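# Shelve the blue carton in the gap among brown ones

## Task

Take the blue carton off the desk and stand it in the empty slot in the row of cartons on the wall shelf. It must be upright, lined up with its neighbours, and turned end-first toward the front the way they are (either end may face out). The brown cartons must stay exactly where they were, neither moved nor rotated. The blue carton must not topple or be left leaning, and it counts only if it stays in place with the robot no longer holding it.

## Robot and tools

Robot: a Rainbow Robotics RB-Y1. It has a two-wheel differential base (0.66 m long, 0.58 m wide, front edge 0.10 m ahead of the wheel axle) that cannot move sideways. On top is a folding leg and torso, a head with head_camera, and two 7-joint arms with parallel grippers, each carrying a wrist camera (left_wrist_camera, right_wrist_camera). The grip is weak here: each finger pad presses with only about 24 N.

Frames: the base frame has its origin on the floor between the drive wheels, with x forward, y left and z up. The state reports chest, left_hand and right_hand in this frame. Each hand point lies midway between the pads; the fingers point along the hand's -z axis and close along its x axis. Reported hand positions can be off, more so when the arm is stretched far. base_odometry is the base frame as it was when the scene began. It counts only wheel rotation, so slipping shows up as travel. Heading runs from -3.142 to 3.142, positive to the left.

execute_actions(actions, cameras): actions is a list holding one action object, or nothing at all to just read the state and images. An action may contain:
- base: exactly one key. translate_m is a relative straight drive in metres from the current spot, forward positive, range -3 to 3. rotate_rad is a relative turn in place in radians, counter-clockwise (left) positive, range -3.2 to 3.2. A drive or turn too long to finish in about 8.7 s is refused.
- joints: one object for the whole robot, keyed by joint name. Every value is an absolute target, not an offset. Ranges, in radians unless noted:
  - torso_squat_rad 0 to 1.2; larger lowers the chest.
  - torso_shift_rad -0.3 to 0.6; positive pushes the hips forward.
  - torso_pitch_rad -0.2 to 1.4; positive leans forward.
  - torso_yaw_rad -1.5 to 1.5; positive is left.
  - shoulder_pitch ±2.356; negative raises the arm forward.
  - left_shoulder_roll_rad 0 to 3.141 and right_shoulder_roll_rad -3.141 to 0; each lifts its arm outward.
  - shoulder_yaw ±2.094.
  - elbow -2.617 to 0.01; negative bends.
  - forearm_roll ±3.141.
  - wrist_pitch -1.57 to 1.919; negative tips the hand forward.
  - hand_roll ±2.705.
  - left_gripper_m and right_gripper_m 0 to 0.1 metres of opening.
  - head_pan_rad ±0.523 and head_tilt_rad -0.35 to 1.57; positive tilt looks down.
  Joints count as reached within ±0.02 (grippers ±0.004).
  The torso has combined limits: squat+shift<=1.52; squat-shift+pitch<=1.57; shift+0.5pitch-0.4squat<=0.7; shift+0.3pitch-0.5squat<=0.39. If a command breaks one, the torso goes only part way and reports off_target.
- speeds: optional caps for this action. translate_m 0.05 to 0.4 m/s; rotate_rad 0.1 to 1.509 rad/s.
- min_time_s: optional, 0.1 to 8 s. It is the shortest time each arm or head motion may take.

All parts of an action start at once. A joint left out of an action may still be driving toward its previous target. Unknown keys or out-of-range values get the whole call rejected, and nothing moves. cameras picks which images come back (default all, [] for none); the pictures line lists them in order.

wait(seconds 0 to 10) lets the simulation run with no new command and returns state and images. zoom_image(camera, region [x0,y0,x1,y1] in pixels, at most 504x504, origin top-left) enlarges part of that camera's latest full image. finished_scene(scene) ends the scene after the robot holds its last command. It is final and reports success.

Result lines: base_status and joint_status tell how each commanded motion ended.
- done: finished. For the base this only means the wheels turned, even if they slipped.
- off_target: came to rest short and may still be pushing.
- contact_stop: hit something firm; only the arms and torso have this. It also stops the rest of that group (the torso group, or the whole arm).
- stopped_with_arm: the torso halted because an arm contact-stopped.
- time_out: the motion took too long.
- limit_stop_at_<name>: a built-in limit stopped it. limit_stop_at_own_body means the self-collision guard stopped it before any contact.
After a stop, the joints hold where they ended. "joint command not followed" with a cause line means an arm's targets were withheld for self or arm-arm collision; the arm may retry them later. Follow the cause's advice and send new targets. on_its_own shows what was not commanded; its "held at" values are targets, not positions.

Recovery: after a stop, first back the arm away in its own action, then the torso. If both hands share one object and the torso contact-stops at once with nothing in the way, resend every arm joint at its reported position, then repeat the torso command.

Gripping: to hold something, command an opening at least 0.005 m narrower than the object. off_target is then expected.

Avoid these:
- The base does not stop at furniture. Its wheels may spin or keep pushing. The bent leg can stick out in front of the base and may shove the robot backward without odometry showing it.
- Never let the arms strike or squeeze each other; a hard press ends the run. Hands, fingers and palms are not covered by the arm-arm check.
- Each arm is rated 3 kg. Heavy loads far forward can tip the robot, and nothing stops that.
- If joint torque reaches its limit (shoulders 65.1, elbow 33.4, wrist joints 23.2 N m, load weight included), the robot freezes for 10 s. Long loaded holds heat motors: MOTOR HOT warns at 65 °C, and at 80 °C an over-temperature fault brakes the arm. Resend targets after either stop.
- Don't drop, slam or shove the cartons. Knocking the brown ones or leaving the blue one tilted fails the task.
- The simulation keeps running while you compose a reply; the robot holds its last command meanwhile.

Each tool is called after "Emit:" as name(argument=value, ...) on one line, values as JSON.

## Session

Emit:
execute_actions(actions=[], cameras=["head_camera"])

Scene clock: 0.00 s.
base_odometry: x=+0.000 y=+0.000 heading=+0.000 (m, m, rad; odometry frame)
base_status: not commanded
joint_positions: torso_squat_rad=+0.350 torso_shift_rad=+0.001 torso_pitch_rad=+0.000 torso_yaw_rad=+0.001 left_shoulder_pitch_rad=+0.033 left_shoulder_roll_rad=+0.037 left_shoulder_yaw_rad=+0.017 left_elbow_rad=-0.272 left_forearm_roll_rad=+0.011 left_wrist_pitch_rad=-0.044 left_hand_roll_rad=-0.021 left_gripper_m=+0.101 right_shoulder_pitch_rad=-0.047 right_shoulder_roll_rad=-0.024 right_shoulder_yaw_rad=-0.038 right_elbow_rad=-0.221 right_forearm_roll_rad=+0.013 right_wrist_pitch_rad=+0.015 right_hand_roll_rad=+0.023 right_gripper_m=+0.100 head_pan_rad=+0.000 head_tilt_rad=+0.400
joint_status: not commanded
chest: x=-0.2275 y=-0.0009 z=+1.2476 quat_wxyz=(+1.000, +0.001, +0.000, +0.000) (m; base frame)
left_hand: x=-0.1098 y=+0.2516 z=+0.5744 quat_wxyz=(+0.990, +0.022, -0.142, +0.006) (m; base frame)
right_hand: x=-0.0900 y=-0.2405 z=+0.5747 quat_wxyz=(+0.992, -0.015, -0.125, +0.008) (m; base frame)
pictures: head_camera
Images, in order (width x height): head_camera 896x504.

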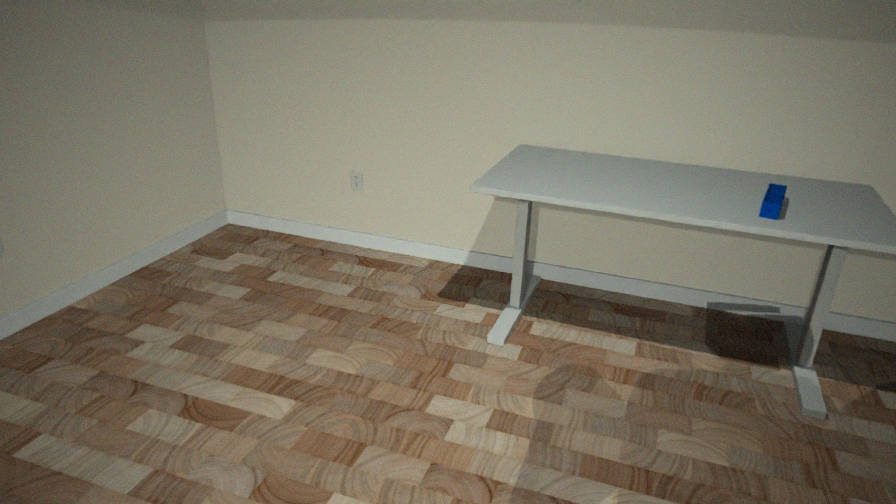

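Emit:
zoom_image(camera="head_camera", region=[700, 150, 896, 260])

Region (700, 150, 896, 260) of head_camera's 896x504 image, scaled by 2.571, with more detail than that image has; it fills the top 283 rows of this view, and the rest is white.

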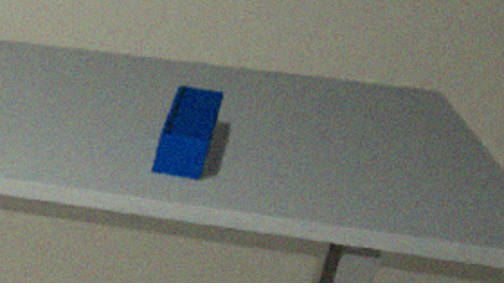

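Emit:
execute_actions(actions=[{"base":{"rotate_rad":-0.43},"joints": {"torso_pitch_rad":0.4,"right_shoulder_pitch_rad":-0.972,"right_shoulder_roll_rad":-0.147,"right_shoulder_yaw_rad":-0.286,"right_elbow_rad":-1.379,"right_forearm_roll_rad":0,"right_wrist_pitch_rad":1.622,"right_hand_roll_rad":-1.57,"right_gripper_m":0.1,"head_tilt_rad":0.2}}], cameras=[])

Emit:
execute_actions(actions=[{"base":{"translate_m":1.6}}], cameras=["head_camera","right_wrist_camera"])

Scene clock: 4.70 s.
base_odometry: x=+0.000 y=+0.000 heading=-0.429 (m, m, rad; odometry frame)
base_status: done
joint_positions: torso_squat_rad=+0.350 torso_shift_rad=+0.001 torso_pitch_rad=+0.400 torso_yaw_rad=+0.000 left_shoulder_pitch_rad=+0.033 left_shoulder_roll_rad=+0.037 left_shoulder_yaw_rad=+0.017 left_elbow_rad=-0.272 left_forearm_roll_rad=+0.011 left_wrist_pitch_rad=-0.044 left_hand_roll_rad=-0.021 left_gripper_m=+0.101 right_shoulder_pitch_rad=-0.972 right_shoulder_roll_rad=-0.147 right_shoulder_yaw_rad=-0.286 right_elbow_rad=-1.379 right_forearm_roll_rad=+0.000 right_wrist_pitch_rad=+1.622 right_hand_roll_rad=-1.570 right_gripper_m=+0.100 head_pan_rad=+0.000 head_tilt_rad=+0.200
joint_status: all done
chest: x=-0.1071 y=-0.0008 z=+1.2231 quat_wxyz=(+0.980, +0.001, +0.199, +0.000) (m; base frame)
left_hand: x=-0.2608 y=+0.2516 z=+0.5573 quat_wxyz=(+0.998, +0.023, +0.057, +0.002) (m; base frame)
right_hand: x=+0.4123 y=-0.2203 z=+0.9148 quat_wxyz=(+0.700, +0.106, -0.105, -0.699) (m; base frame)
pictures: none
No camera images: the call's "cameras" was empty. Leave "cameras" out to get every camera's image.

Scene clock: 10.23 s.
base_odometry: x=+1.454 y=-0.666 heading=-0.430 (m, m, rad; odometry frame)
base_status: done
joint_positions: torso_squat_rad=+0.350 torso_shift_rad=+0.001 torso_pitch_rad=+0.400 torso_yaw_rad=+0.000 left_shoulder_pitch_rad=+0.033 left_shoulder_roll_rad=+0.037 left_shoulder_yaw_rad=+0.017 left_elbow_rad=-0.272 left_forearm_roll_rad=+0.011 left_wrist_pitch_rad=-0.044 left_hand_roll_rad=-0.021 left_gripper_m=+0.101 right_shoulder_pitch_rad=-0.972 right_shoulder_roll_rad=-0.147 right_shoulder_yaw_rad=-0.286 right_elbow_rad=-1.379 right_forearm_roll_rad=+0.000 right_wrist_pitch_rad=+1.622 right_hand_roll_rad=-1.570 right_gripper_m=+0.100 head_pan_rad=+0.000 head_tilt_rad=+0.200
joint_status: not commanded
chest: x=-0.1070 y=-0.0008 z=+1.2231 quat_wxyz=(+0.980, +0.001, +0.199, +0.000) (m; base frame)
left_hand: x=-0.2608 y=+0.2516 z=+0.5573 quat_wxyz=(+0.998, +0.023, +0.057, +0.002) (m; base frame)
right_hand: x=+0.4124 y=-0.2203 z=+0.9147 quat_wxyz=(+0.700, +0.106, -0.105, -0.699) (m; base frame)
pictures: head_camera, right_wrist_camera
Images, in order (width x height): head_camera 896x504, right_wrist_camera 644x364.

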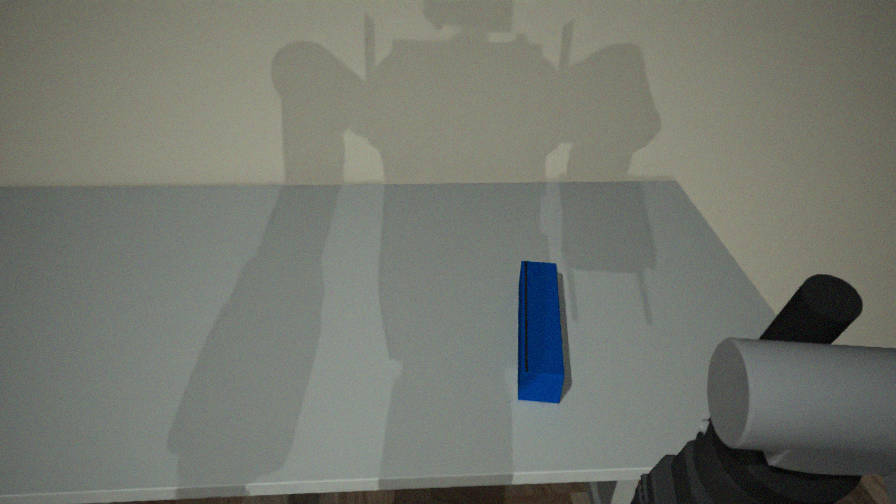

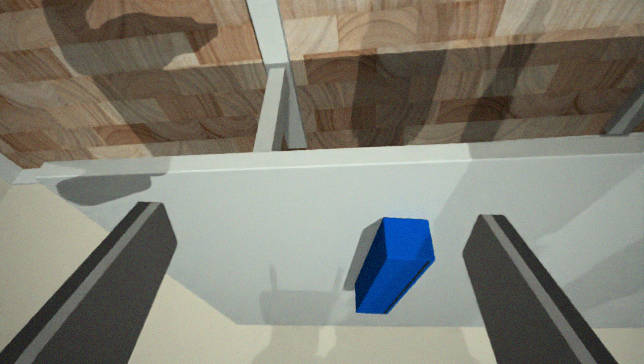

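Emit:
execute_actions(actions=[{"base":{"rotate_rad":0.338}}], cameras=[])

Emit:
execute_actions(actions=[{"base":{"translate_m":0.453}}], cameras=[])

Emit:
execute_actions(actions=[{"base":{"rotate_rad":-0.446},"joints":{"head_tilt_rad":0.6,"torso_squat_rad":0.5}}], cameras=["head_camera","right_wrist_camera"])

Scene clock: 13.93 s.
base_odometry: x=+1.454 y=-0.666 heading=-0.092 (m, m, rad; odometry frame)
base_status: done
joint_positions: torso_squat_rad=+0.350 torso_shift_rad=+0.001 torso_pitch_rad=+0.400 torso_yaw_rad=+0.000 left_shoulder_pitch_rad=+0.033 left_shoulder_roll_rad=+0.037 left_shoulder_yaw_rad=+0.017 left_elbow_rad=-0.272 left_forearm_roll_rad=+0.011 left_wrist_pitch_rad=-0.044 left_hand_roll_rad=-0.021 left_gripper_m=+0.101 right_shoulder_pitch_rad=-0.972 right_shoulder_roll_rad=-0.147 right_shoulder_yaw_rad=-0.286 right_elbow_rad=-1.379 right_forearm_roll_rad=+0.000 right_wrist_pitch_rad=+1.622 right_hand_roll_rad=-1.570 right_gripper_m=+0.100 head_pan_rad=+0.000 head_tilt_rad=+0.200
joint_status: not commanded
chest: x=-0.1070 y=-0.0009 z=+1.2231 quat_wxyz=(+0.980, +0.001, +0.199, +0.000) (m; base frame)
left_hand: x=-0.2608 y=+0.2516 z=+0.5573 quat_wxyz=(+0.998, +0.023, +0.057, +0.002) (m; base frame)
right_hand: x=+0.4124 y=-0.2203 z=+0.9147 quat_wxyz=(+0.700, +0.106, -0.105, -0.699) (m; base frame)
pictures: none
No camera images: the call's "cameras" was empty. Leave "cameras" out to get every camera's image.

Scene clock: 16.60 s.
base_odometry: x=+1.905 y=-0.708 heading=-0.092 (m, m, rad; odometry frame)
base_status: done
joint_positions: torso_squat_rad=+0.350 torso_shift_rad=+0.001 torso_pitch_rad=+0.400 torso_yaw_rad=+0.000 left_shoulder_pitch_rad=+0.033 left_shoulder_roll_rad=+0.037 left_shoulder_yaw_rad=+0.017 left_elbow_rad=-0.272 left_forearm_roll_rad=+0.011 left_wrist_pitch_rad=-0.044 left_hand_roll_rad=-0.021 left_gripper_m=+0.101 right_shoulder_pitch_rad=-0.972 right_shoulder_roll_rad=-0.147 right_shoulder_yaw_rad=-0.286 right_elbow_rad=-1.379 right_forearm_roll_rad=+0.000 right_wrist_pitch_rad=+1.622 right_hand_roll_rad=-1.570 right_gripper_m=+0.100 head_pan_rad=+0.000 head_tilt_rad=+0.200
joint_status: not commanded
chest: x=-0.1070 y=-0.0009 z=+1.2231 quat_wxyz=(+0.980, +0.001, +0.199, +0.000) (m; base frame)
left_hand: x=-0.2608 y=+0.2516 z=+0.5573 quat_wxyz=(+0.998, +0.023, +0.057, +0.002) (m; base frame)
right_hand: x=+0.4124 y=-0.2203 z=+0.9147 quat_wxyz=(+0.700, +0.106, -0.105, -0.699) (m; base frame)
pictures: none
No camera images: the call's "cameras" was empty. Leave "cameras" out to get every camera's image.

Scene clock: 18.83 s.
base_odometry: x=+1.905 y=-0.708 heading=-0.537 (m, m, rad; odometry frame)
base_status: done
joint_positions: torso_squat_rad=+0.500 torso_shift_rad=+0.001 torso_pitch_rad=+0.400 torso_yaw_rad=+0.000 left_shoulder_pitch_rad=+0.033 left_shoulder_roll_rad=+0.037 left_shoulder_yaw_rad=+0.017 left_elbow_rad=-0.272 left_forearm_roll_rad=+0.011 left_wrist_pitch_rad=-0.044 left_hand_roll_rad=-0.021 left_gripper_m=+0.101 right_shoulder_pitch_rad=-0.972 right_shoulder_roll_rad=-0.147 right_shoulder_yaw_rad=-0.286 right_elbow_rad=-1.379 right_forearm_roll_rad=+0.000 right_wrist_pitch_rad=+1.622 right_hand_roll_rad=-1.570 right_gripper_m=+0.100 head_pan_rad=+0.000 head_tilt_rad=+0.600
joint_status: all done
chest: x=-0.1072 y=-0.0008 z=+1.1798 quat_wxyz=(+0.980, +0.001, +0.199, +0.000) (m; base frame)
left_hand: x=-0.2608 y=+0.2516 z=+0.5140 quat_wxyz=(+0.998, +0.023, +0.057, +0.002) (m; base frame)
right_hand: x=+0.4123 y=-0.2203 z=+0.8715 quat_wxyz=(+0.700, +0.106, -0.105, -0.699) (m; base frame)
pictures: head_camera, right_wrist_camera
Images, in order (width x height): head_camera 896x504, right_wrist_camera 644x364.

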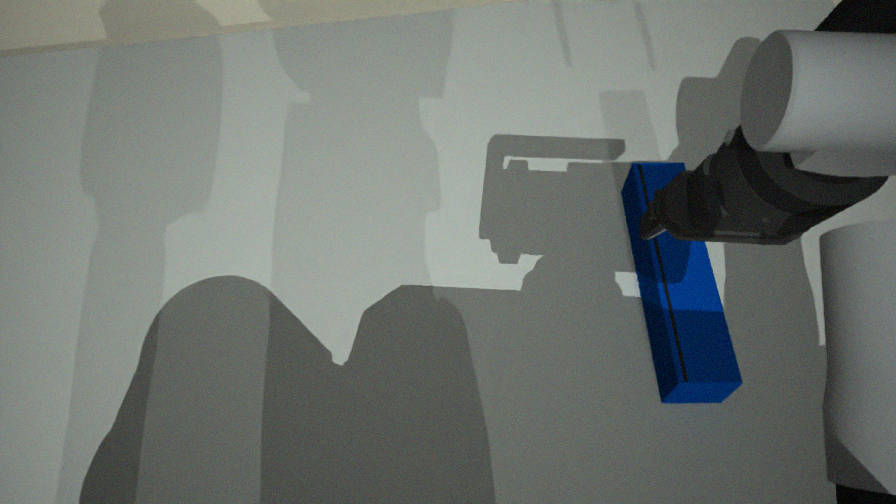

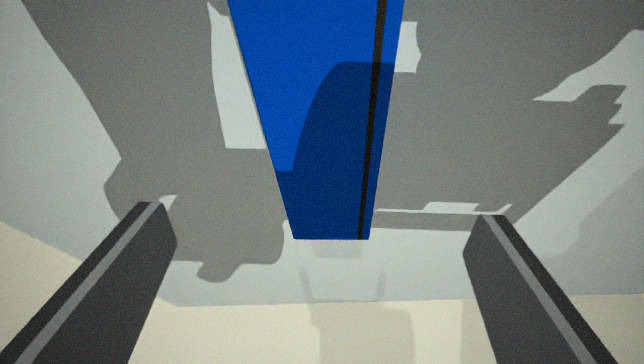

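Emit:
execute_actions(actions=[{"joints":{"torso_squat_rad":0.72}}], cameras=["head_camera","right_wrist_camera"])

Scene clock: 21.17 s.
base_odometry: x=+1.905 y=-0.708 heading=-0.537 (m, m, rad; odometry frame)
base_status: not commanded
joint_positions: torso_squat_rad=+0.720 torso_shift_rad=+0.001 torso_pitch_rad=+0.400 torso_yaw_rad=+0.000 left_shoulder_pitch_rad=+0.033 left_shoulder_roll_rad=+0.037 left_shoulder_yaw_rad=+0.017 left_elbow_rad=-0.272 left_forearm_roll_rad=+0.011 left_wrist_pitch_rad=-0.044 left_hand_roll_rad=-0.021 left_gripper_m=+0.101 right_shoulder_pitch_rad=-0.972 right_shoulder_roll_rad=-0.147 right_shoulder_yaw_rad=-0.286 right_elbow_rad=-1.379 right_forearm_roll_rad=+0.000 right_wrist_pitch_rad=+1.622 right_hand_roll_rad=-1.570 right_gripper_m=+0.100 head_pan_rad=+0.000 head_tilt_rad=+0.600
joint_status: all done
chest: x=-0.1072 y=-0.0008 z=+1.0918 quat_wxyz=(+0.980, +0.001, +0.199, +0.000) (m; base frame)
left_hand: x=-0.2608 y=+0.2517 z=+0.4259 quat_wxyz=(+0.998, +0.023, +0.057, +0.002) (m; base frame)
right_hand: x=+0.4122 y=-0.2202 z=+0.7834 quat_wxyz=(+0.700, +0.106, -0.105, -0.699) (m; base frame)
pictures: head_camera, right_wrist_camera
Images, in order (width x height): head_camera 896x504, right_wrist_camera 644x364.

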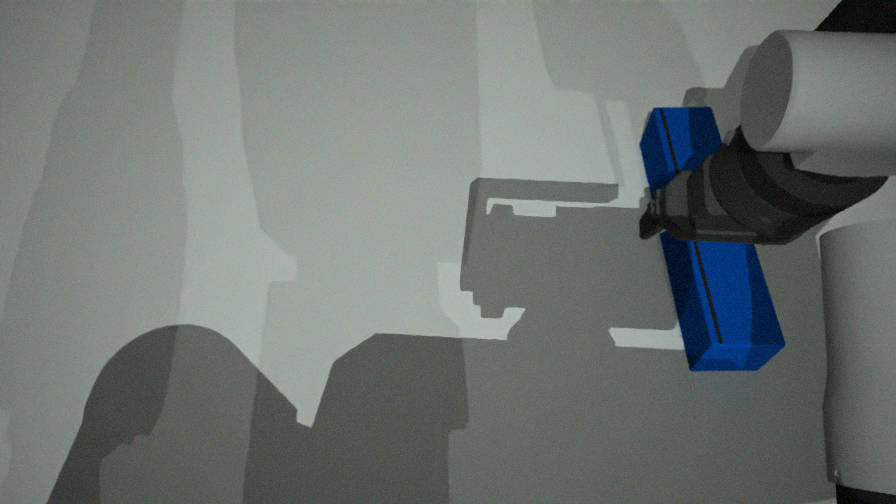

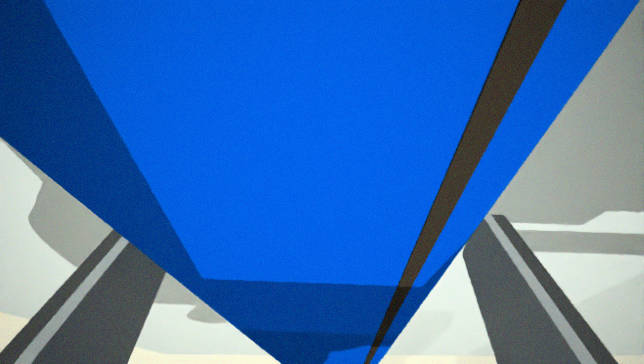

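Emit:
execute_actions(actions=[{"joints":{"right_gripper_m":0.04}}], cameras=["right_wrist_camera"])

Emit:
execute_actions(actions=[{"joints":{"torso_squat_rad":0.6,"head_tilt_rad":0.5}}], cameras=["head_camera","right_wrist_camera"])

Scene clock: 22.87 s.
base_odometry: x=+1.905 y=-0.708 heading=-0.537 (m, m, rad; odometry frame)
base_status: not commanded
joint_positions: torso_squat_rad=+0.720 torso_shift_rad=+0.001 torso_pitch_rad=+0.400 torso_yaw_rad=+0.000 left_shoulder_pitch_rad=+0.033 left_shoulder_roll_rad=+0.037 left_shoulder_yaw_rad=+0.017 left_elbow_rad=-0.272 left_forearm_roll_rad=+0.011 left_wrist_pitch_rad=-0.044 left_hand_roll_rad=-0.021 left_gripper_m=+0.101 right_shoulder_pitch_rad=-0.972 right_shoulder_roll_rad=-0.147 right_shoulder_yaw_rad=-0.286 right_elbow_rad=-1.379 right_forearm_roll_rad=+0.000 right_wrist_pitch_rad=+1.622 right_hand_roll_rad=-1.570 right_gripper_m=+0.060 head_pan_rad=+0.000 head_tilt_rad=+0.600
joint_status: right_gripper_m off_target (ended at +0.060, target +0.040)
chest: x=-0.1072 y=-0.0008 z=+1.0918 quat_wxyz=(+0.980, +0.001, +0.199, +0.000) (m; base frame)
left_hand: x=-0.2608 y=+0.2517 z=+0.4259 quat_wxyz=(+0.998, +0.023, +0.057, +0.002) (m; base frame)
right_hand: x=+0.4122 y=-0.2202 z=+0.7834 quat_wxyz=(+0.700, +0.106, -0.105, -0.699) (m; base frame)
pictures: right_wrist_camera
Images, in order (width x height): right_wrist_camera 644x364.

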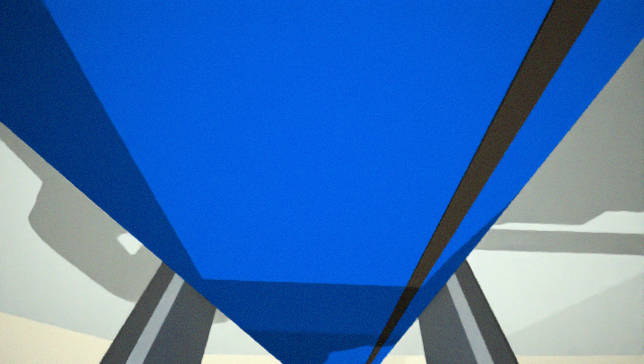

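Scene clock: 24.03 s.
base_odometry: x=+1.905 y=-0.708 heading=-0.537 (m, m, rad; odometry frame)
base_status: not commanded
joint_positions: torso_squat_rad=+0.600 torso_shift_rad=+0.001 torso_pitch_rad=+0.400 torso_yaw_rad=+0.000 left_shoulder_pitch_rad=+0.033 left_shoulder_roll_rad=+0.037 left_shoulder_yaw_rad=+0.017 left_elbow_rad=-0.272 left_forearm_roll_rad=+0.011 left_wrist_pitch_rad=-0.044 left_hand_roll_rad=-0.021 left_gripper_m=+0.101 right_shoulder_pitch_rad=-0.972 right_shoulder_roll_rad=-0.147 right_shoulder_yaw_rad=-0.286 right_elbow_rad=-1.379 right_forearm_roll_rad=+0.000 right_wrist_pitch_rad=+1.622 right_hand_roll_rad=-1.570 right_gripper_m=+0.060 head_pan_rad=+0.000 head_tilt_rad=+0.500
joint_status: all done
chest: x=-0.1071 y=-0.0008 z=+1.1432 quat_wxyz=(+0.980, +0.001, +0.199, +0.000) (m; base frame)
left_hand: x=-0.2609 y=+0.2517 z=+0.4774 quat_wxyz=(+0.998, +0.023, +0.058, +0.002) (m; base frame)
right_hand: x=+0.4123 y=-0.2202 z=+0.8347 quat_wxyz=(+0.700, +0.106, -0.105, -0.699) (m; base frame)
pictures: head_camera, right_wrist_camera
Images, in order (width x height): head_camera 896x504, right_wrist_camera 644x364.

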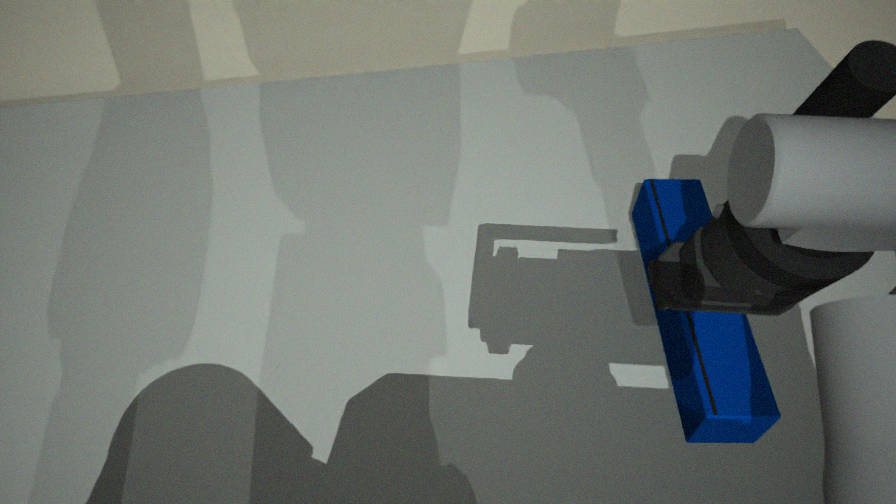

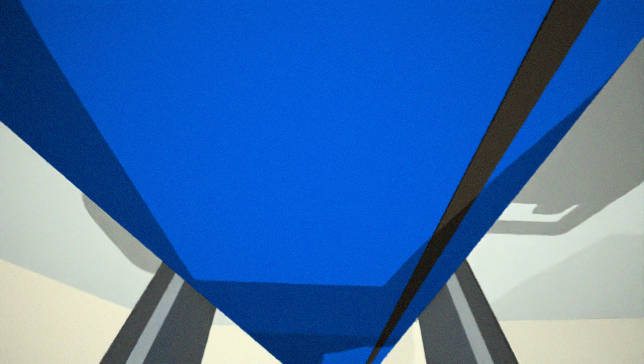

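Emit:
execute_actions(actions=[{"base":{"translate_m":-0.6},"joints":{"torso_squat_rad":0.0,"head_tilt_rad":-0.1}}], cameras=[])

Emit:
execute_actions(actions=[{"base":{"rotate_rad":-3.03}}], cameras=["head_camera","right_wrist_camera"])

Scene clock: 27.83 s.
base_odometry: x=+1.390 y=-0.401 heading=-0.538 (m, m, rad; odometry frame)
base_status: done
joint_positions: torso_squat_rad=+0.000 torso_shift_rad=+0.001 torso_pitch_rad=+0.400 torso_yaw_rad=+0.000 left_shoulder_pitch_rad=+0.033 left_shoulder_roll_rad=+0.037 left_shoulder_yaw_rad=+0.017 left_elbow_rad=-0.272 left_forearm_roll_rad=+0.011 left_wrist_pitch_rad=-0.044 left_hand_roll_rad=-0.021 left_gripper_m=+0.101 right_shoulder_pitch_rad=-0.972 right_shoulder_roll_rad=-0.147 right_shoulder_yaw_rad=-0.286 right_elbow_rad=-1.379 right_forearm_roll_rad=+0.000 right_wrist_pitch_rad=+1.622 right_hand_roll_rad=-1.570 right_gripper_m=+0.060 head_pan_rad=+0.000 head_tilt_rad=-0.100
joint_status: all done
chest: x=-0.1071 y=-0.0009 z=+1.2655 quat_wxyz=(+0.980, +0.001, +0.199, +0.000) (m; base frame)
left_hand: x=-0.2609 y=+0.2516 z=+0.5997 quat_wxyz=(+0.998, +0.023, +0.057, +0.002) (m; base frame)
right_hand: x=+0.4123 y=-0.2204 z=+0.9570 quat_wxyz=(+0.700, +0.106, -0.105, -0.699) (m; base frame)
pictures: none
No camera images: the call's "cameras" was empty. Leave "cameras" out to get every camera's image.

Scene clock: 33.10 s.
base_odometry: x=+1.390 y=-0.401 heading=+2.716 (m, m, rad; odometry frame)
base_status: done
joint_positions: torso_squat_rad=+0.000 torso_shift_rad=+0.001 torso_pitch_rad=+0.400 torso_yaw_rad=+0.000 left_shoulder_pitch_rad=+0.033 left_shoulder_roll_rad=+0.037 left_shoulder_yaw_rad=+0.017 left_elbow_rad=-0.272 left_forearm_roll_rad=+0.011 left_wrist_pitch_rad=-0.044 left_hand_roll_rad=-0.021 left_gripper_m=+0.101 right_shoulder_pitch_rad=-0.972 right_shoulder_roll_rad=-0.147 right_shoulder_yaw_rad=-0.286 right_elbow_rad=-1.379 right_forearm_roll_rad=+0.000 right_wrist_pitch_rad=+1.622 right_hand_roll_rad=-1.570 right_gripper_m=+0.060 head_pan_rad=+0.000 head_tilt_rad=-0.100
joint_status: not commanded
chest: x=-0.1071 y=-0.0009 z=+1.2655 quat_wxyz=(+0.980, +0.001, +0.199, +0.000) (m; base frame)
left_hand: x=-0.2609 y=+0.2516 z=+0.5997 quat_wxyz=(+0.998, +0.023, +0.057, +0.002) (m; base frame)
right_hand: x=+0.4123 y=-0.2204 z=+0.9570 quat_wxyz=(+0.700, +0.106, -0.105, -0.699) (m; base frame)
pictures: head_camera, right_wrist_camera
Images, in order (width x height): head_camera 896x504, right_wrist_camera 644x364.

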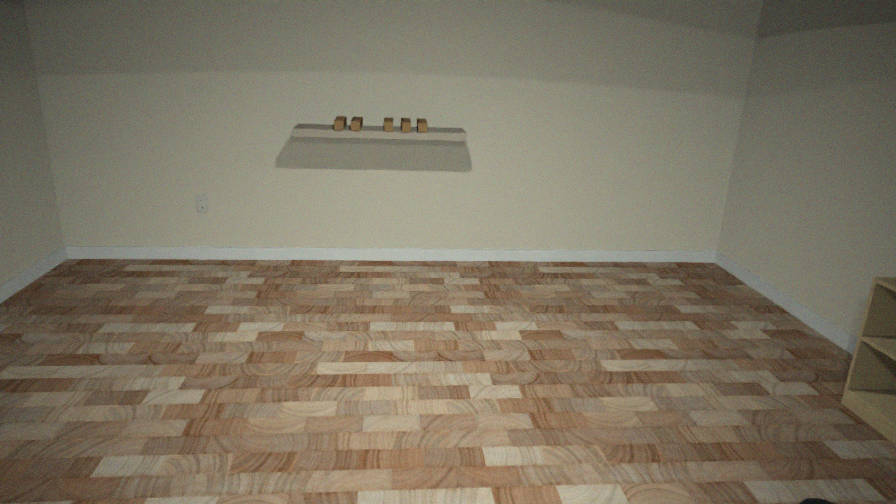

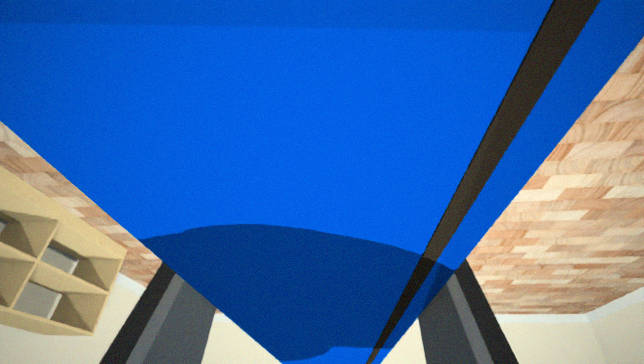

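Emit:
execute_actions(actions=[{"base":{"rotate_rad":0.22}}], cameras=[])

Emit:
execute_actions(actions=[{"base":{"translate_m":3.0},"joints":{"head_pan_rad":-0.22,"head_tilt_rad":0.0}}], cameras=["head_camera"])

Scene clock: 35.47 s.
base_odometry: x=+1.390 y=-0.400 heading=+2.935 (m, m, rad; odometry frame)
base_status: done
joint_positions: torso_squat_rad=+0.000 torso_shift_rad=+0.001 torso_pitch_rad=+0.400 torso_yaw_rad=+0.000 left_shoulder_pitch_rad=+0.033 left_shoulder_roll_rad=+0.037 left_shoulder_yaw_rad=+0.017 left_elbow_rad=-0.272 left_forearm_roll_rad=+0.011 left_wrist_pitch_rad=-0.044 left_hand_roll_rad=-0.021 left_gripper_m=+0.101 right_shoulder_pitch_rad=-0.972 right_shoulder_roll_rad=-0.147 right_shoulder_yaw_rad=-0.286 right_elbow_rad=-1.379 right_forearm_roll_rad=+0.000 right_wrist_pitch_rad=+1.622 right_hand_roll_rad=-1.570 right_gripper_m=+0.060 head_pan_rad=+0.000 head_tilt_rad=-0.100
joint_status: not commanded
chest: x=-0.1071 y=-0.0009 z=+1.2655 quat_wxyz=(+0.980, +0.001, +0.199, +0.000) (m; base frame)
left_hand: x=-0.2609 y=+0.2516 z=+0.5997 quat_wxyz=(+0.998, +0.023, +0.057, +0.002) (m; base frame)
right_hand: x=+0.4123 y=-0.2204 z=+0.9570 quat_wxyz=(+0.700, +0.106, -0.105, -0.699) (m; base frame)
pictures: none
No camera images: the call's "cameras" was empty. Leave "cameras" out to get every camera's image.

Scene clock: 44.50 s.
base_odometry: x=-1.546 y=+0.217 heading=+2.934 (m, m, rad; odometry frame)
base_status: done
joint_positions: torso_squat_rad=+0.000 torso_shift_rad=+0.001 torso_pitch_rad=+0.400 torso_yaw_rad=+0.000 left_shoulder_pitch_rad=+0.033 left_shoulder_roll_rad=+0.037 left_shoulder_yaw_rad=+0.017 left_elbow_rad=-0.272 left_forearm_roll_rad=+0.011 left_wrist_pitch_rad=-0.044 left_hand_roll_rad=-0.021 left_gripper_m=+0.101 right_shoulder_pitch_rad=-0.972 right_shoulder_roll_rad=-0.147 right_shoulder_yaw_rad=-0.286 right_elbow_rad=-1.379 right_forearm_roll_rad=+0.000 right_wrist_pitch_rad=+1.622 right_hand_roll_rad=-1.570 right_gripper_m=+0.060 head_pan_rad=-0.220 head_tilt_rad=+0.000
joint_status: all done
chest: x=-0.1070 y=-0.0009 z=+1.2655 quat_wxyz=(+0.980, +0.001, +0.199, +0.000) (m; base frame)
left_hand: x=-0.2608 y=+0.2516 z=+0.5997 quat_wxyz=(+0.998, +0.023, +0.057, +0.002) (m; base frame)
right_hand: x=+0.4124 y=-0.2204 z=+0.9570 quat_wxyz=(+0.700, +0.106, -0.105, -0.699) (m; base frame)
pictures: head_camera
Images, in order (width x height): head_camera 896x504.

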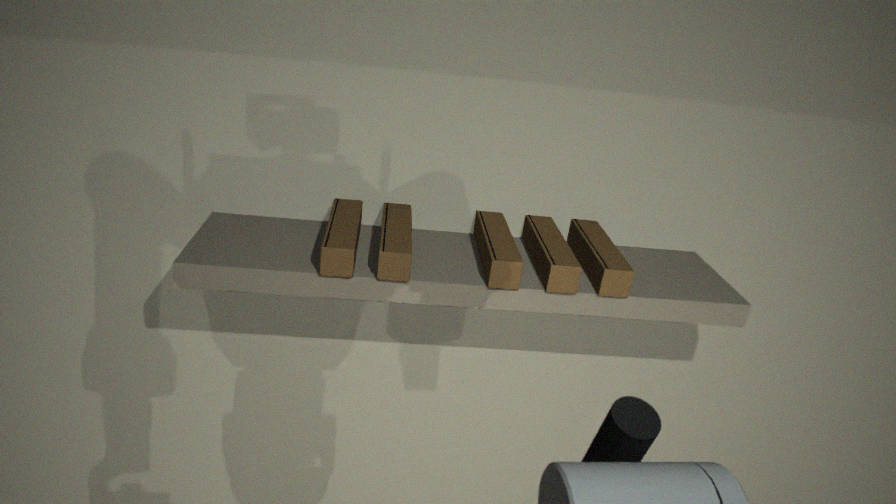

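Emit:
execute_actions(actions=[{"base":{"rotate_rad":-0.219},"joints":{"head_pan_rad":0.0,"head_tilt_rad":0.05,"right_shoulder_pitch_rad":-1.106,"right_shoulder_roll_rad":-0.187,"right_shoulder_yaw_rad":-0.311,"right_elbow_rad":-1.460,"right_wrist_pitch_rad":1.841},"min_time_s":1.2}], cameras=["head_camera"])

Scene clock: 46.53 s.
base_odometry: x=-1.546 y=+0.217 heading=+2.715 (m, m, rad; odometry frame)
base_status: done
joint_positions: torso_squat_rad=+0.000 torso_shift_rad=+0.001 torso_pitch_rad=+0.400 torso_yaw_rad=+0.000 left_shoulder_pitch_rad=+0.033 left_shoulder_roll_rad=+0.037 left_shoulder_yaw_rad=+0.017 left_elbow_rad=-0.272 left_forearm_roll_rad=+0.011 left_wrist_pitch_rad=-0.044 left_hand_roll_rad=-0.021 left_gripper_m=+0.101 right_shoulder_pitch_rad=-1.105 right_shoulder_roll_rad=-0.187 right_shoulder_yaw_rad=-0.311 right_elbow_rad=-1.460 right_forearm_roll_rad=+0.000 right_wrist_pitch_rad=+1.841 right_hand_roll_rad=-1.570 right_gripper_m=+0.060 head_pan_rad=+0.000 head_tilt_rad=+0.050
joint_status: all done
chest: x=-0.1070 y=-0.0009 z=+1.2655 quat_wxyz=(+0.980, +0.001, +0.199, +0.000) (m; base frame)
left_hand: x=-0.2608 y=+0.2516 z=+0.5996 quat_wxyz=(+0.998, +0.023, +0.057, +0.002) (m; base frame)
right_hand: x=+0.4221 y=-0.2202 z=+1.0351 quat_wxyz=(+0.700, +0.106, -0.105, -0.699) (m; base frame)
pictures: head_camera
Images, in order (width x height): head_camera 896x504.

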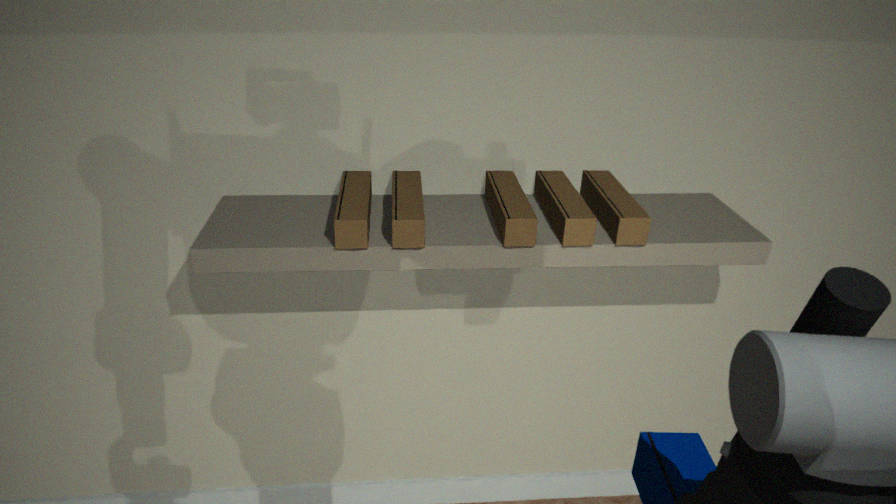

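Emit:
zoom_image(camera="head_camera", region=[320, 160, 670, 260])

Region (320, 160, 670, 260) of head_camera's 896x504 image, scaled by 1.440, with more detail than that image has; it fills the top 144 rows of this view, and the rest is white.

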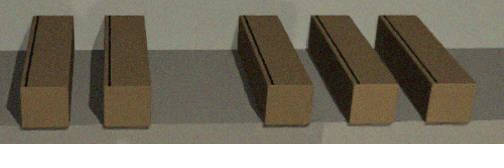

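Emit:
execute_actions(actions=[{"base":{"rotate_rad":0.366}}], cameras=[])

Emit:
execute_actions(actions=[{"base":{"translate_m":0.42}}], cameras=[])

Emit:
execute_actions(actions=[{"base":{"rotate_rad":-0.29},"joints":{"head_tilt_rad":0.35}}], cameras=["head_camera"])

Scene clock: 49.87 s.
base_odometry: x=-1.547 y=+0.217 heading=+3.081 (m, m, rad; odometry frame)
base_status: done
joint_positions: torso_squat_rad=+0.000 torso_shift_rad=+0.001 torso_pitch_rad=+0.400 torso_yaw_rad=+0.000 left_shoulder_pitch_rad=+0.033 left_shoulder_roll_rad=+0.037 left_shoulder_yaw_rad=+0.017 left_elbow_rad=-0.272 left_forearm_roll_rad=+0.011 left_wrist_pitch_rad=-0.044 left_hand_roll_rad=-0.021 left_gripper_m=+0.101 right_shoulder_pitch_rad=-1.106 right_shoulder_roll_rad=-0.187 right_shoulder_yaw_rad=-0.311 right_elbow_rad=-1.460 right_forearm_roll_rad=+0.000 right_wrist_pitch_rad=+1.841 right_hand_roll_rad=-1.570 right_gripper_m=+0.060 head_pan_rad=+0.000 head_tilt_rad=+0.050
joint_status: not commanded
chest: x=-0.1070 y=-0.0009 z=+1.2655 quat_wxyz=(+0.980, +0.001, +0.199, +0.000) (m; base frame)
left_hand: x=-0.2608 y=+0.2516 z=+0.5997 quat_wxyz=(+0.998, +0.023, +0.057, +0.002) (m; base frame)
right_hand: x=+0.4221 y=-0.2202 z=+1.0351 quat_wxyz=(+0.700, +0.106, -0.105, -0.699) (m; base frame)
pictures: none
No camera images: the call's "cameras" was empty. Leave "cameras" out to get every camera's image.

Scene clock: 52.47 s.
base_odometry: x=-1.966 y=+0.242 heading=+3.081 (m, m, rad; odometry frame)
base_status: done
joint_positions: torso_squat_rad=+0.000 torso_shift_rad=+0.001 torso_pitch_rad=+0.400 torso_yaw_rad=+0.000 left_shoulder_pitch_rad=+0.033 left_shoulder_roll_rad=+0.037 left_shoulder_yaw_rad=+0.017 left_elbow_rad=-0.272 left_forearm_roll_rad=+0.011 left_wrist_pitch_rad=-0.044 left_hand_roll_rad=-0.021 left_gripper_m=+0.101 right_shoulder_pitch_rad=-1.106 right_shoulder_roll_rad=-0.187 right_shoulder_yaw_rad=-0.311 right_elbow_rad=-1.460 right_forearm_roll_rad=+0.000 right_wrist_pitch_rad=+1.841 right_hand_roll_rad=-1.570 right_gripper_m=+0.060 head_pan_rad=+0.000 head_tilt_rad=+0.050
joint_status: not commanded
chest: x=-0.1070 y=-0.0009 z=+1.2655 quat_wxyz=(+0.980, +0.001, +0.199, +0.000) (m; base frame)
left_hand: x=-0.2608 y=+0.2516 z=+0.5996 quat_wxyz=(+0.998, +0.023, +0.057, +0.002) (m; base frame)
right_hand: x=+0.4222 y=-0.2202 z=+1.0352 quat_wxyz=(+0.700, +0.106, -0.105, -0.699) (m; base frame)
pictures: none
No camera images: the call's "cameras" was empty. Leave "cameras" out to get every camera's image.

Scene clock: 54.30 s.
base_odometry: x=-1.966 y=+0.242 heading=+2.792 (m, m, rad; odometry frame)
base_status: done
joint_positions: torso_squat_rad=+0.000 torso_shift_rad=+0.001 torso_pitch_rad=+0.400 torso_yaw_rad=+0.000 left_shoulder_pitch_rad=+0.033 left_shoulder_roll_rad=+0.037 left_shoulder_yaw_rad=+0.017 left_elbow_rad=-0.272 left_forearm_roll_rad=+0.011 left_wrist_pitch_rad=-0.044 left_hand_roll_rad=-0.021 left_gripper_m=+0.101 right_shoulder_pitch_rad=-1.106 right_shoulder_roll_rad=-0.187 right_shoulder_yaw_rad=-0.311 right_elbow_rad=-1.460 right_forearm_roll_rad=+0.000 right_wrist_pitch_rad=+1.841 right_hand_roll_rad=-1.570 right_gripper_m=+0.060 head_pan_rad=+0.000 head_tilt_rad=+0.350
joint_status: all done
chest: x=-0.1070 y=-0.0009 z=+1.2655 quat_wxyz=(+0.980, +0.001, +0.199, +0.000) (m; base frame)
left_hand: x=-0.2608 y=+0.2516 z=+0.5996 quat_wxyz=(+0.998, +0.023, +0.057, +0.002) (m; base frame)
right_hand: x=+0.4222 y=-0.2202 z=+1.0352 quat_wxyz=(+0.700, +0.106, -0.105, -0.699) (m; base frame)
pictures: head_camera
Images, in order (width x height): head_camera 896x504.

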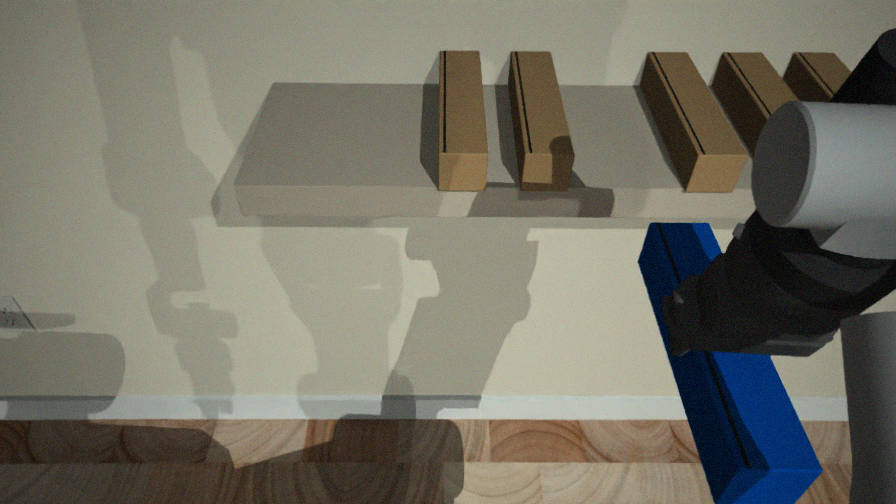

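Emit:
zoom_image(camera="head_camera", region=[500, 130, 880, 504])

Region (500, 130, 880, 504) of head_camera's 896x504 image, scaled by 1.326, with more detail than that image has; it fills the top 496 rows of this view, and the rest is white.

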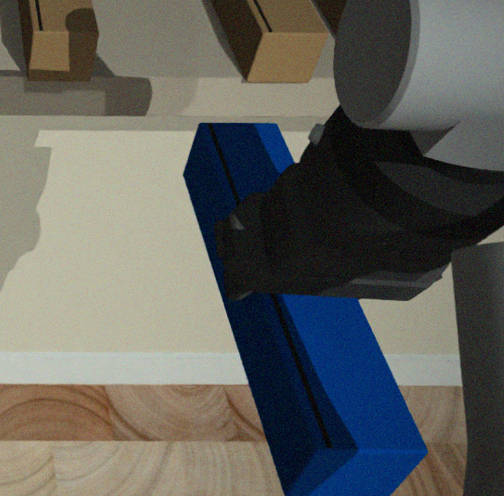

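Emit:
execute_actions(actions=[{"base":{"translate_m":0.36},"speeds":{"translate_m":0.2},"joints":{"head_tilt_rad":0.5}}], cameras=["head_camera"])

Scene clock: 58.57 s.
base_odometry: x=-2.304 y=+0.366 heading=+2.791 (m, m, rad; odometry frame)
base_status: done
joint_positions: torso_squat_rad=+0.000 torso_shift_rad=+0.001 torso_pitch_rad=+0.400 torso_yaw_rad=+0.000 left_shoulder_pitch_rad=+0.033 left_shoulder_roll_rad=+0.037 left_shoulder_yaw_rad=+0.017 left_elbow_rad=-0.272 left_forearm_roll_rad=+0.011 left_wrist_pitch_rad=-0.044 left_hand_roll_rad=-0.021 left_gripper_m=+0.101 right_shoulder_pitch_rad=-1.106 right_shoulder_roll_rad=-0.187 right_shoulder_yaw_rad=-0.311 right_elbow_rad=-1.460 right_forearm_roll_rad=+0.000 right_wrist_pitch_rad=+1.841 right_hand_roll_rad=-1.570 right_gripper_m=+0.060 head_pan_rad=+0.000 head_tilt_rad=+0.500
joint_status: all done
chest: x=-0.1070 y=-0.0009 z=+1.2655 quat_wxyz=(+0.980, +0.001, +0.199, +0.000) (m; base frame)
left_hand: x=-0.2608 y=+0.2516 z=+0.5996 quat_wxyz=(+0.998, +0.023, +0.057, +0.002) (m; base frame)
right_hand: x=+0.4222 y=-0.2202 z=+1.0352 quat_wxyz=(+0.700, +0.106, -0.105, -0.699) (m; base frame)
pictures: head_camera
Images, in order (width x height): head_camera 896x504.

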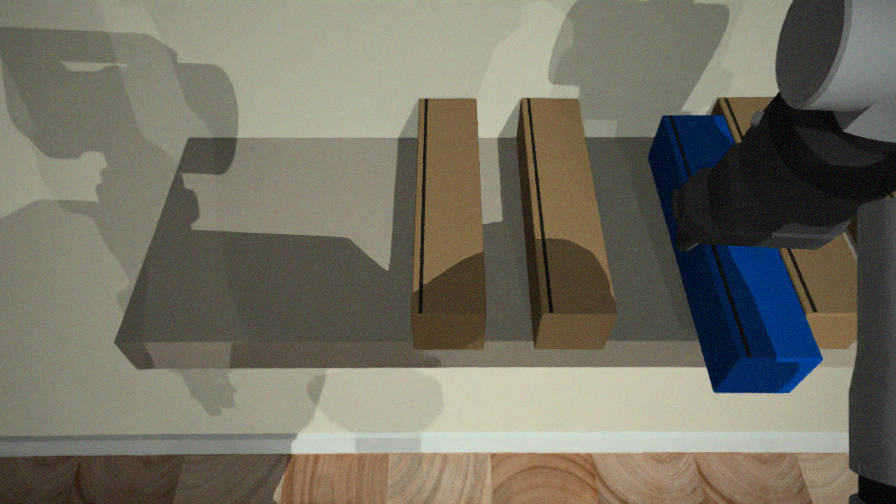

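Emit:
zoom_image(camera="head_camera", region=[500, 80, 896, 410])

Region (500, 80, 896, 410) of head_camera's 896x504 image, scaled by 1.273, with more detail than that image has.

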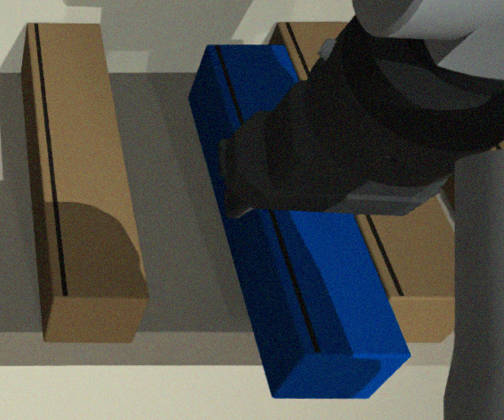

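Emit:
execute_actions(actions=[{"base":{"translate_m":0.06},"speeds":{"translate_m":0.1},"joints":{"torso_yaw_rad":0.035,"right_hand_roll_rad":-1.60,"head_pan_rad":-0.035},"min_time_s":0.6}], cameras=["head_camera"])

Scene clock: 61.23 s.
base_odometry: x=-2.360 y=+0.386 heading=+2.791 (m, m, rad; odometry frame)
base_status: done
joint_positions: torso_squat_rad=+0.000 torso_shift_rad=+0.000 torso_pitch_rad=+0.400 torso_yaw_rad=+0.035 left_shoulder_pitch_rad=+0.033 left_shoulder_roll_rad=+0.037 left_shoulder_yaw_rad=+0.017 left_elbow_rad=-0.272 left_forearm_roll_rad=+0.011 left_wrist_pitch_rad=-0.044 left_hand_roll_rad=-0.021 left_gripper_m=+0.101 right_shoulder_pitch_rad=-1.104 right_shoulder_roll_rad=-0.186 right_shoulder_yaw_rad=-0.311 right_elbow_rad=-1.459 right_forearm_roll_rad=+0.000 right_wrist_pitch_rad=+1.842 right_hand_roll_rad=-1.600 right_gripper_m=+0.060 head_pan_rad=-0.035 head_tilt_rad=+0.500
joint_status: all done
chest: x=-0.1073 y=-0.0009 z=+1.2655 quat_wxyz=(+0.980, +0.004, +0.199, +0.017) (m; base frame)
left_hand: x=-0.2689 y=+0.2555 z=+0.6030 quat_wxyz=(+0.998, +0.029, +0.058, +0.018) (m; base frame)
right_hand: x=+0.4277 y=-0.1997 z=+1.0316 quat_wxyz=(+0.700, +0.113, -0.095, -0.699) (m; base frame)
pictures: head_camera
Images, in order (width x height): head_camera 896x504.

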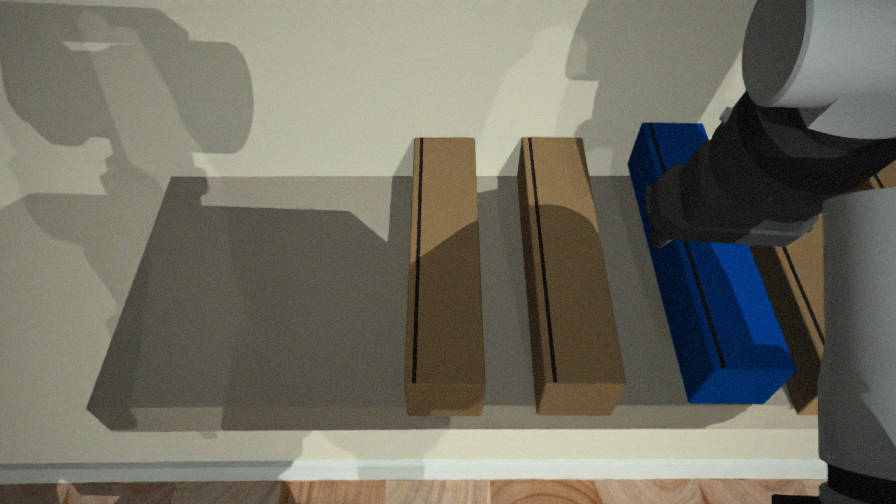

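Emit:
zoom_image(camera="head_camera", region=[500, 100, 896, 430])

Region (500, 100, 896, 430) of head_camera's 896x504 image, scaled by 1.273, with more detail than that image has.

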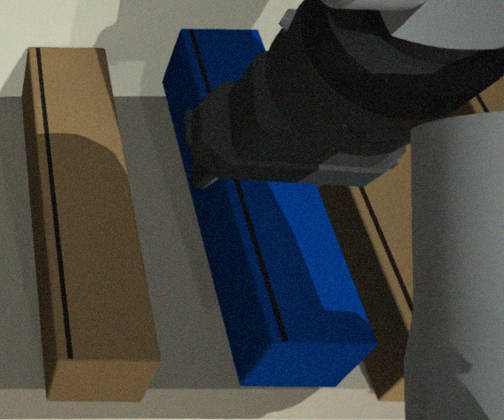

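Emit:
execute_actions(actions=[{"joints":{"torso_squat_rad":0.28,"head_tilt_rad":0.52}}], cameras=["head_camera"])

Emit:
zoom_image(camera="head_camera", region=[500, 80, 896, 430])

Scene clock: 63.93 s.
base_odometry: x=-2.360 y=+0.386 heading=+2.791 (m, m, rad; odometry frame)
base_status: not commanded
joint_positions: torso_squat_rad=+0.280 torso_shift_rad=+0.000 torso_pitch_rad=+0.398 torso_yaw_rad=+0.035 left_shoulder_pitch_rad=+0.033 left_shoulder_roll_rad=+0.037 left_shoulder_yaw_rad=+0.017 left_elbow_rad=-0.272 left_forearm_roll_rad=+0.011 left_wrist_pitch_rad=-0.044 left_hand_roll_rad=-0.021 left_gripper_m=+0.101 right_shoulder_pitch_rad=-1.109 right_shoulder_roll_rad=-0.187 right_shoulder_yaw_rad=-0.311 right_elbow_rad=-1.462 right_forearm_roll_rad=+0.000 right_wrist_pitch_rad=+1.841 right_hand_roll_rad=-1.600 right_gripper_m=+0.060 head_pan_rad=-0.035 head_tilt_rad=+0.520
joint_status: all done
chest: x=-0.1080 y=-0.0008 z=+1.2384 quat_wxyz=(+0.980, +0.004, +0.198, +0.017) (m; base frame)
left_hand: x=-0.2686 y=+0.2555 z=+0.5757 quat_wxyz=(+0.998, +0.029, +0.057, +0.018) (m; base frame)
right_hand: x=+0.4294 y=-0.1997 z=+1.0086 quat_wxyz=(+0.699, +0.116, -0.099, -0.698) (m; base frame)
pictures: head_camera
Images, in order (width x height): head_camera 896x504.

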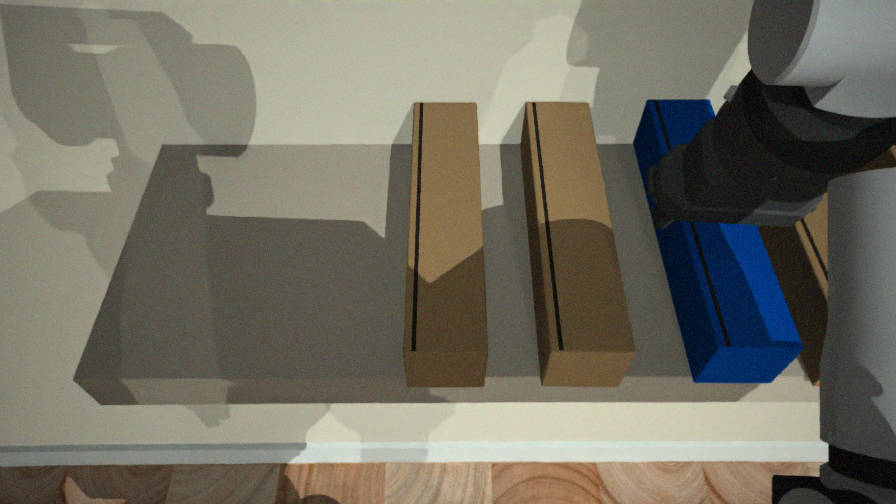

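Region (500, 80, 896, 430) of head_camera's 896x504 image, scaled by 1.273, with more detail than that image has; it fills the top 445 rows of this view, and the rest is white.

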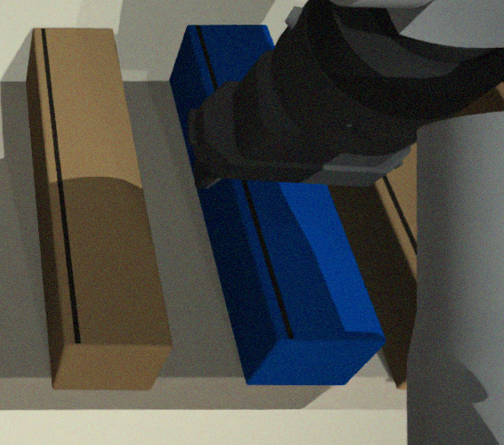

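Emit:
execute_actions(actions=[{"joints":{"right_gripper_m":0.08}}], cameras=["head_camera","right_wrist_camera"])

Scene clock: 65.20 s.
base_odometry: x=-2.360 y=+0.386 heading=+2.791 (m, m, rad; odometry frame)
base_status: not commanded
joint_positions: torso_squat_rad=+0.280 torso_shift_rad=+0.001 torso_pitch_rad=+0.400 torso_yaw_rad=+0.035 left_shoulder_pitch_rad=+0.033 left_shoulder_roll_rad=+0.037 left_shoulder_yaw_rad=+0.017 left_elbow_rad=-0.272 left_forearm_roll_rad=+0.011 left_wrist_pitch_rad=-0.044 left_hand_roll_rad=-0.021 left_gripper_m=+0.101 right_shoulder_pitch_rad=-1.106 right_shoulder_roll_rad=-0.187 right_shoulder_yaw_rad=-0.311 right_elbow_rad=-1.460 right_forearm_roll_rad=+0.000 right_wrist_pitch_rad=+1.841 right_hand_roll_rad=-1.600 right_gripper_m=+0.080 head_pan_rad=-0.035 head_tilt_rad=+0.520
joint_status: all done
chest: x=-0.1072 y=-0.0008 z=+1.2383 quat_wxyz=(+0.980, +0.004, +0.199, +0.017) (m; base frame)
left_hand: x=-0.2688 y=+0.2555 z=+0.5758 quat_wxyz=(+0.998, +0.029, +0.058, +0.018) (m; base frame)
right_hand: x=+0.4289 y=-0.2003 z=+1.0057 quat_wxyz=(+0.699, +0.114, -0.097, -0.699) (m; base frame)
pictures: head_camera, right_wrist_camera
Images, in order (width x height): head_camera 896x504, right_wrist_camera 644x364.

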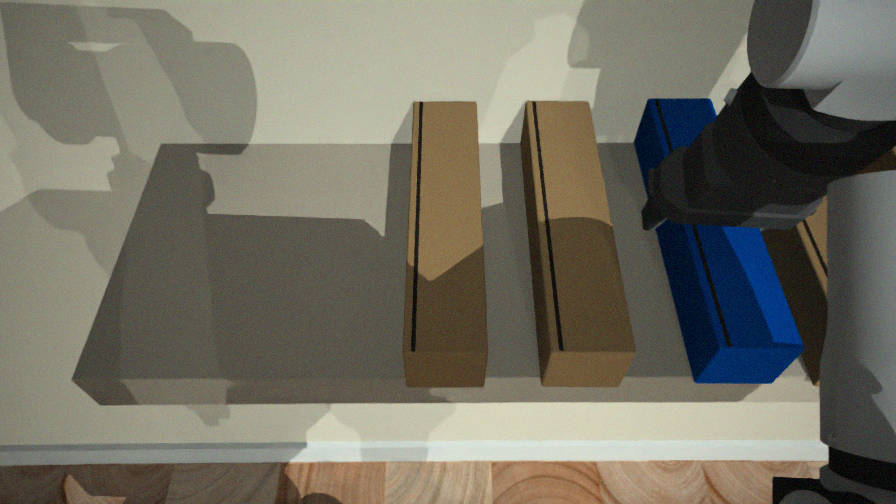

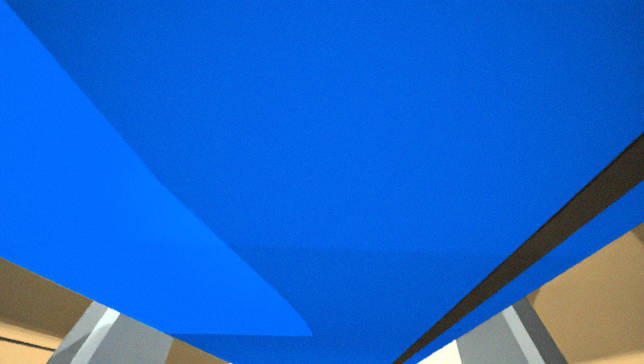

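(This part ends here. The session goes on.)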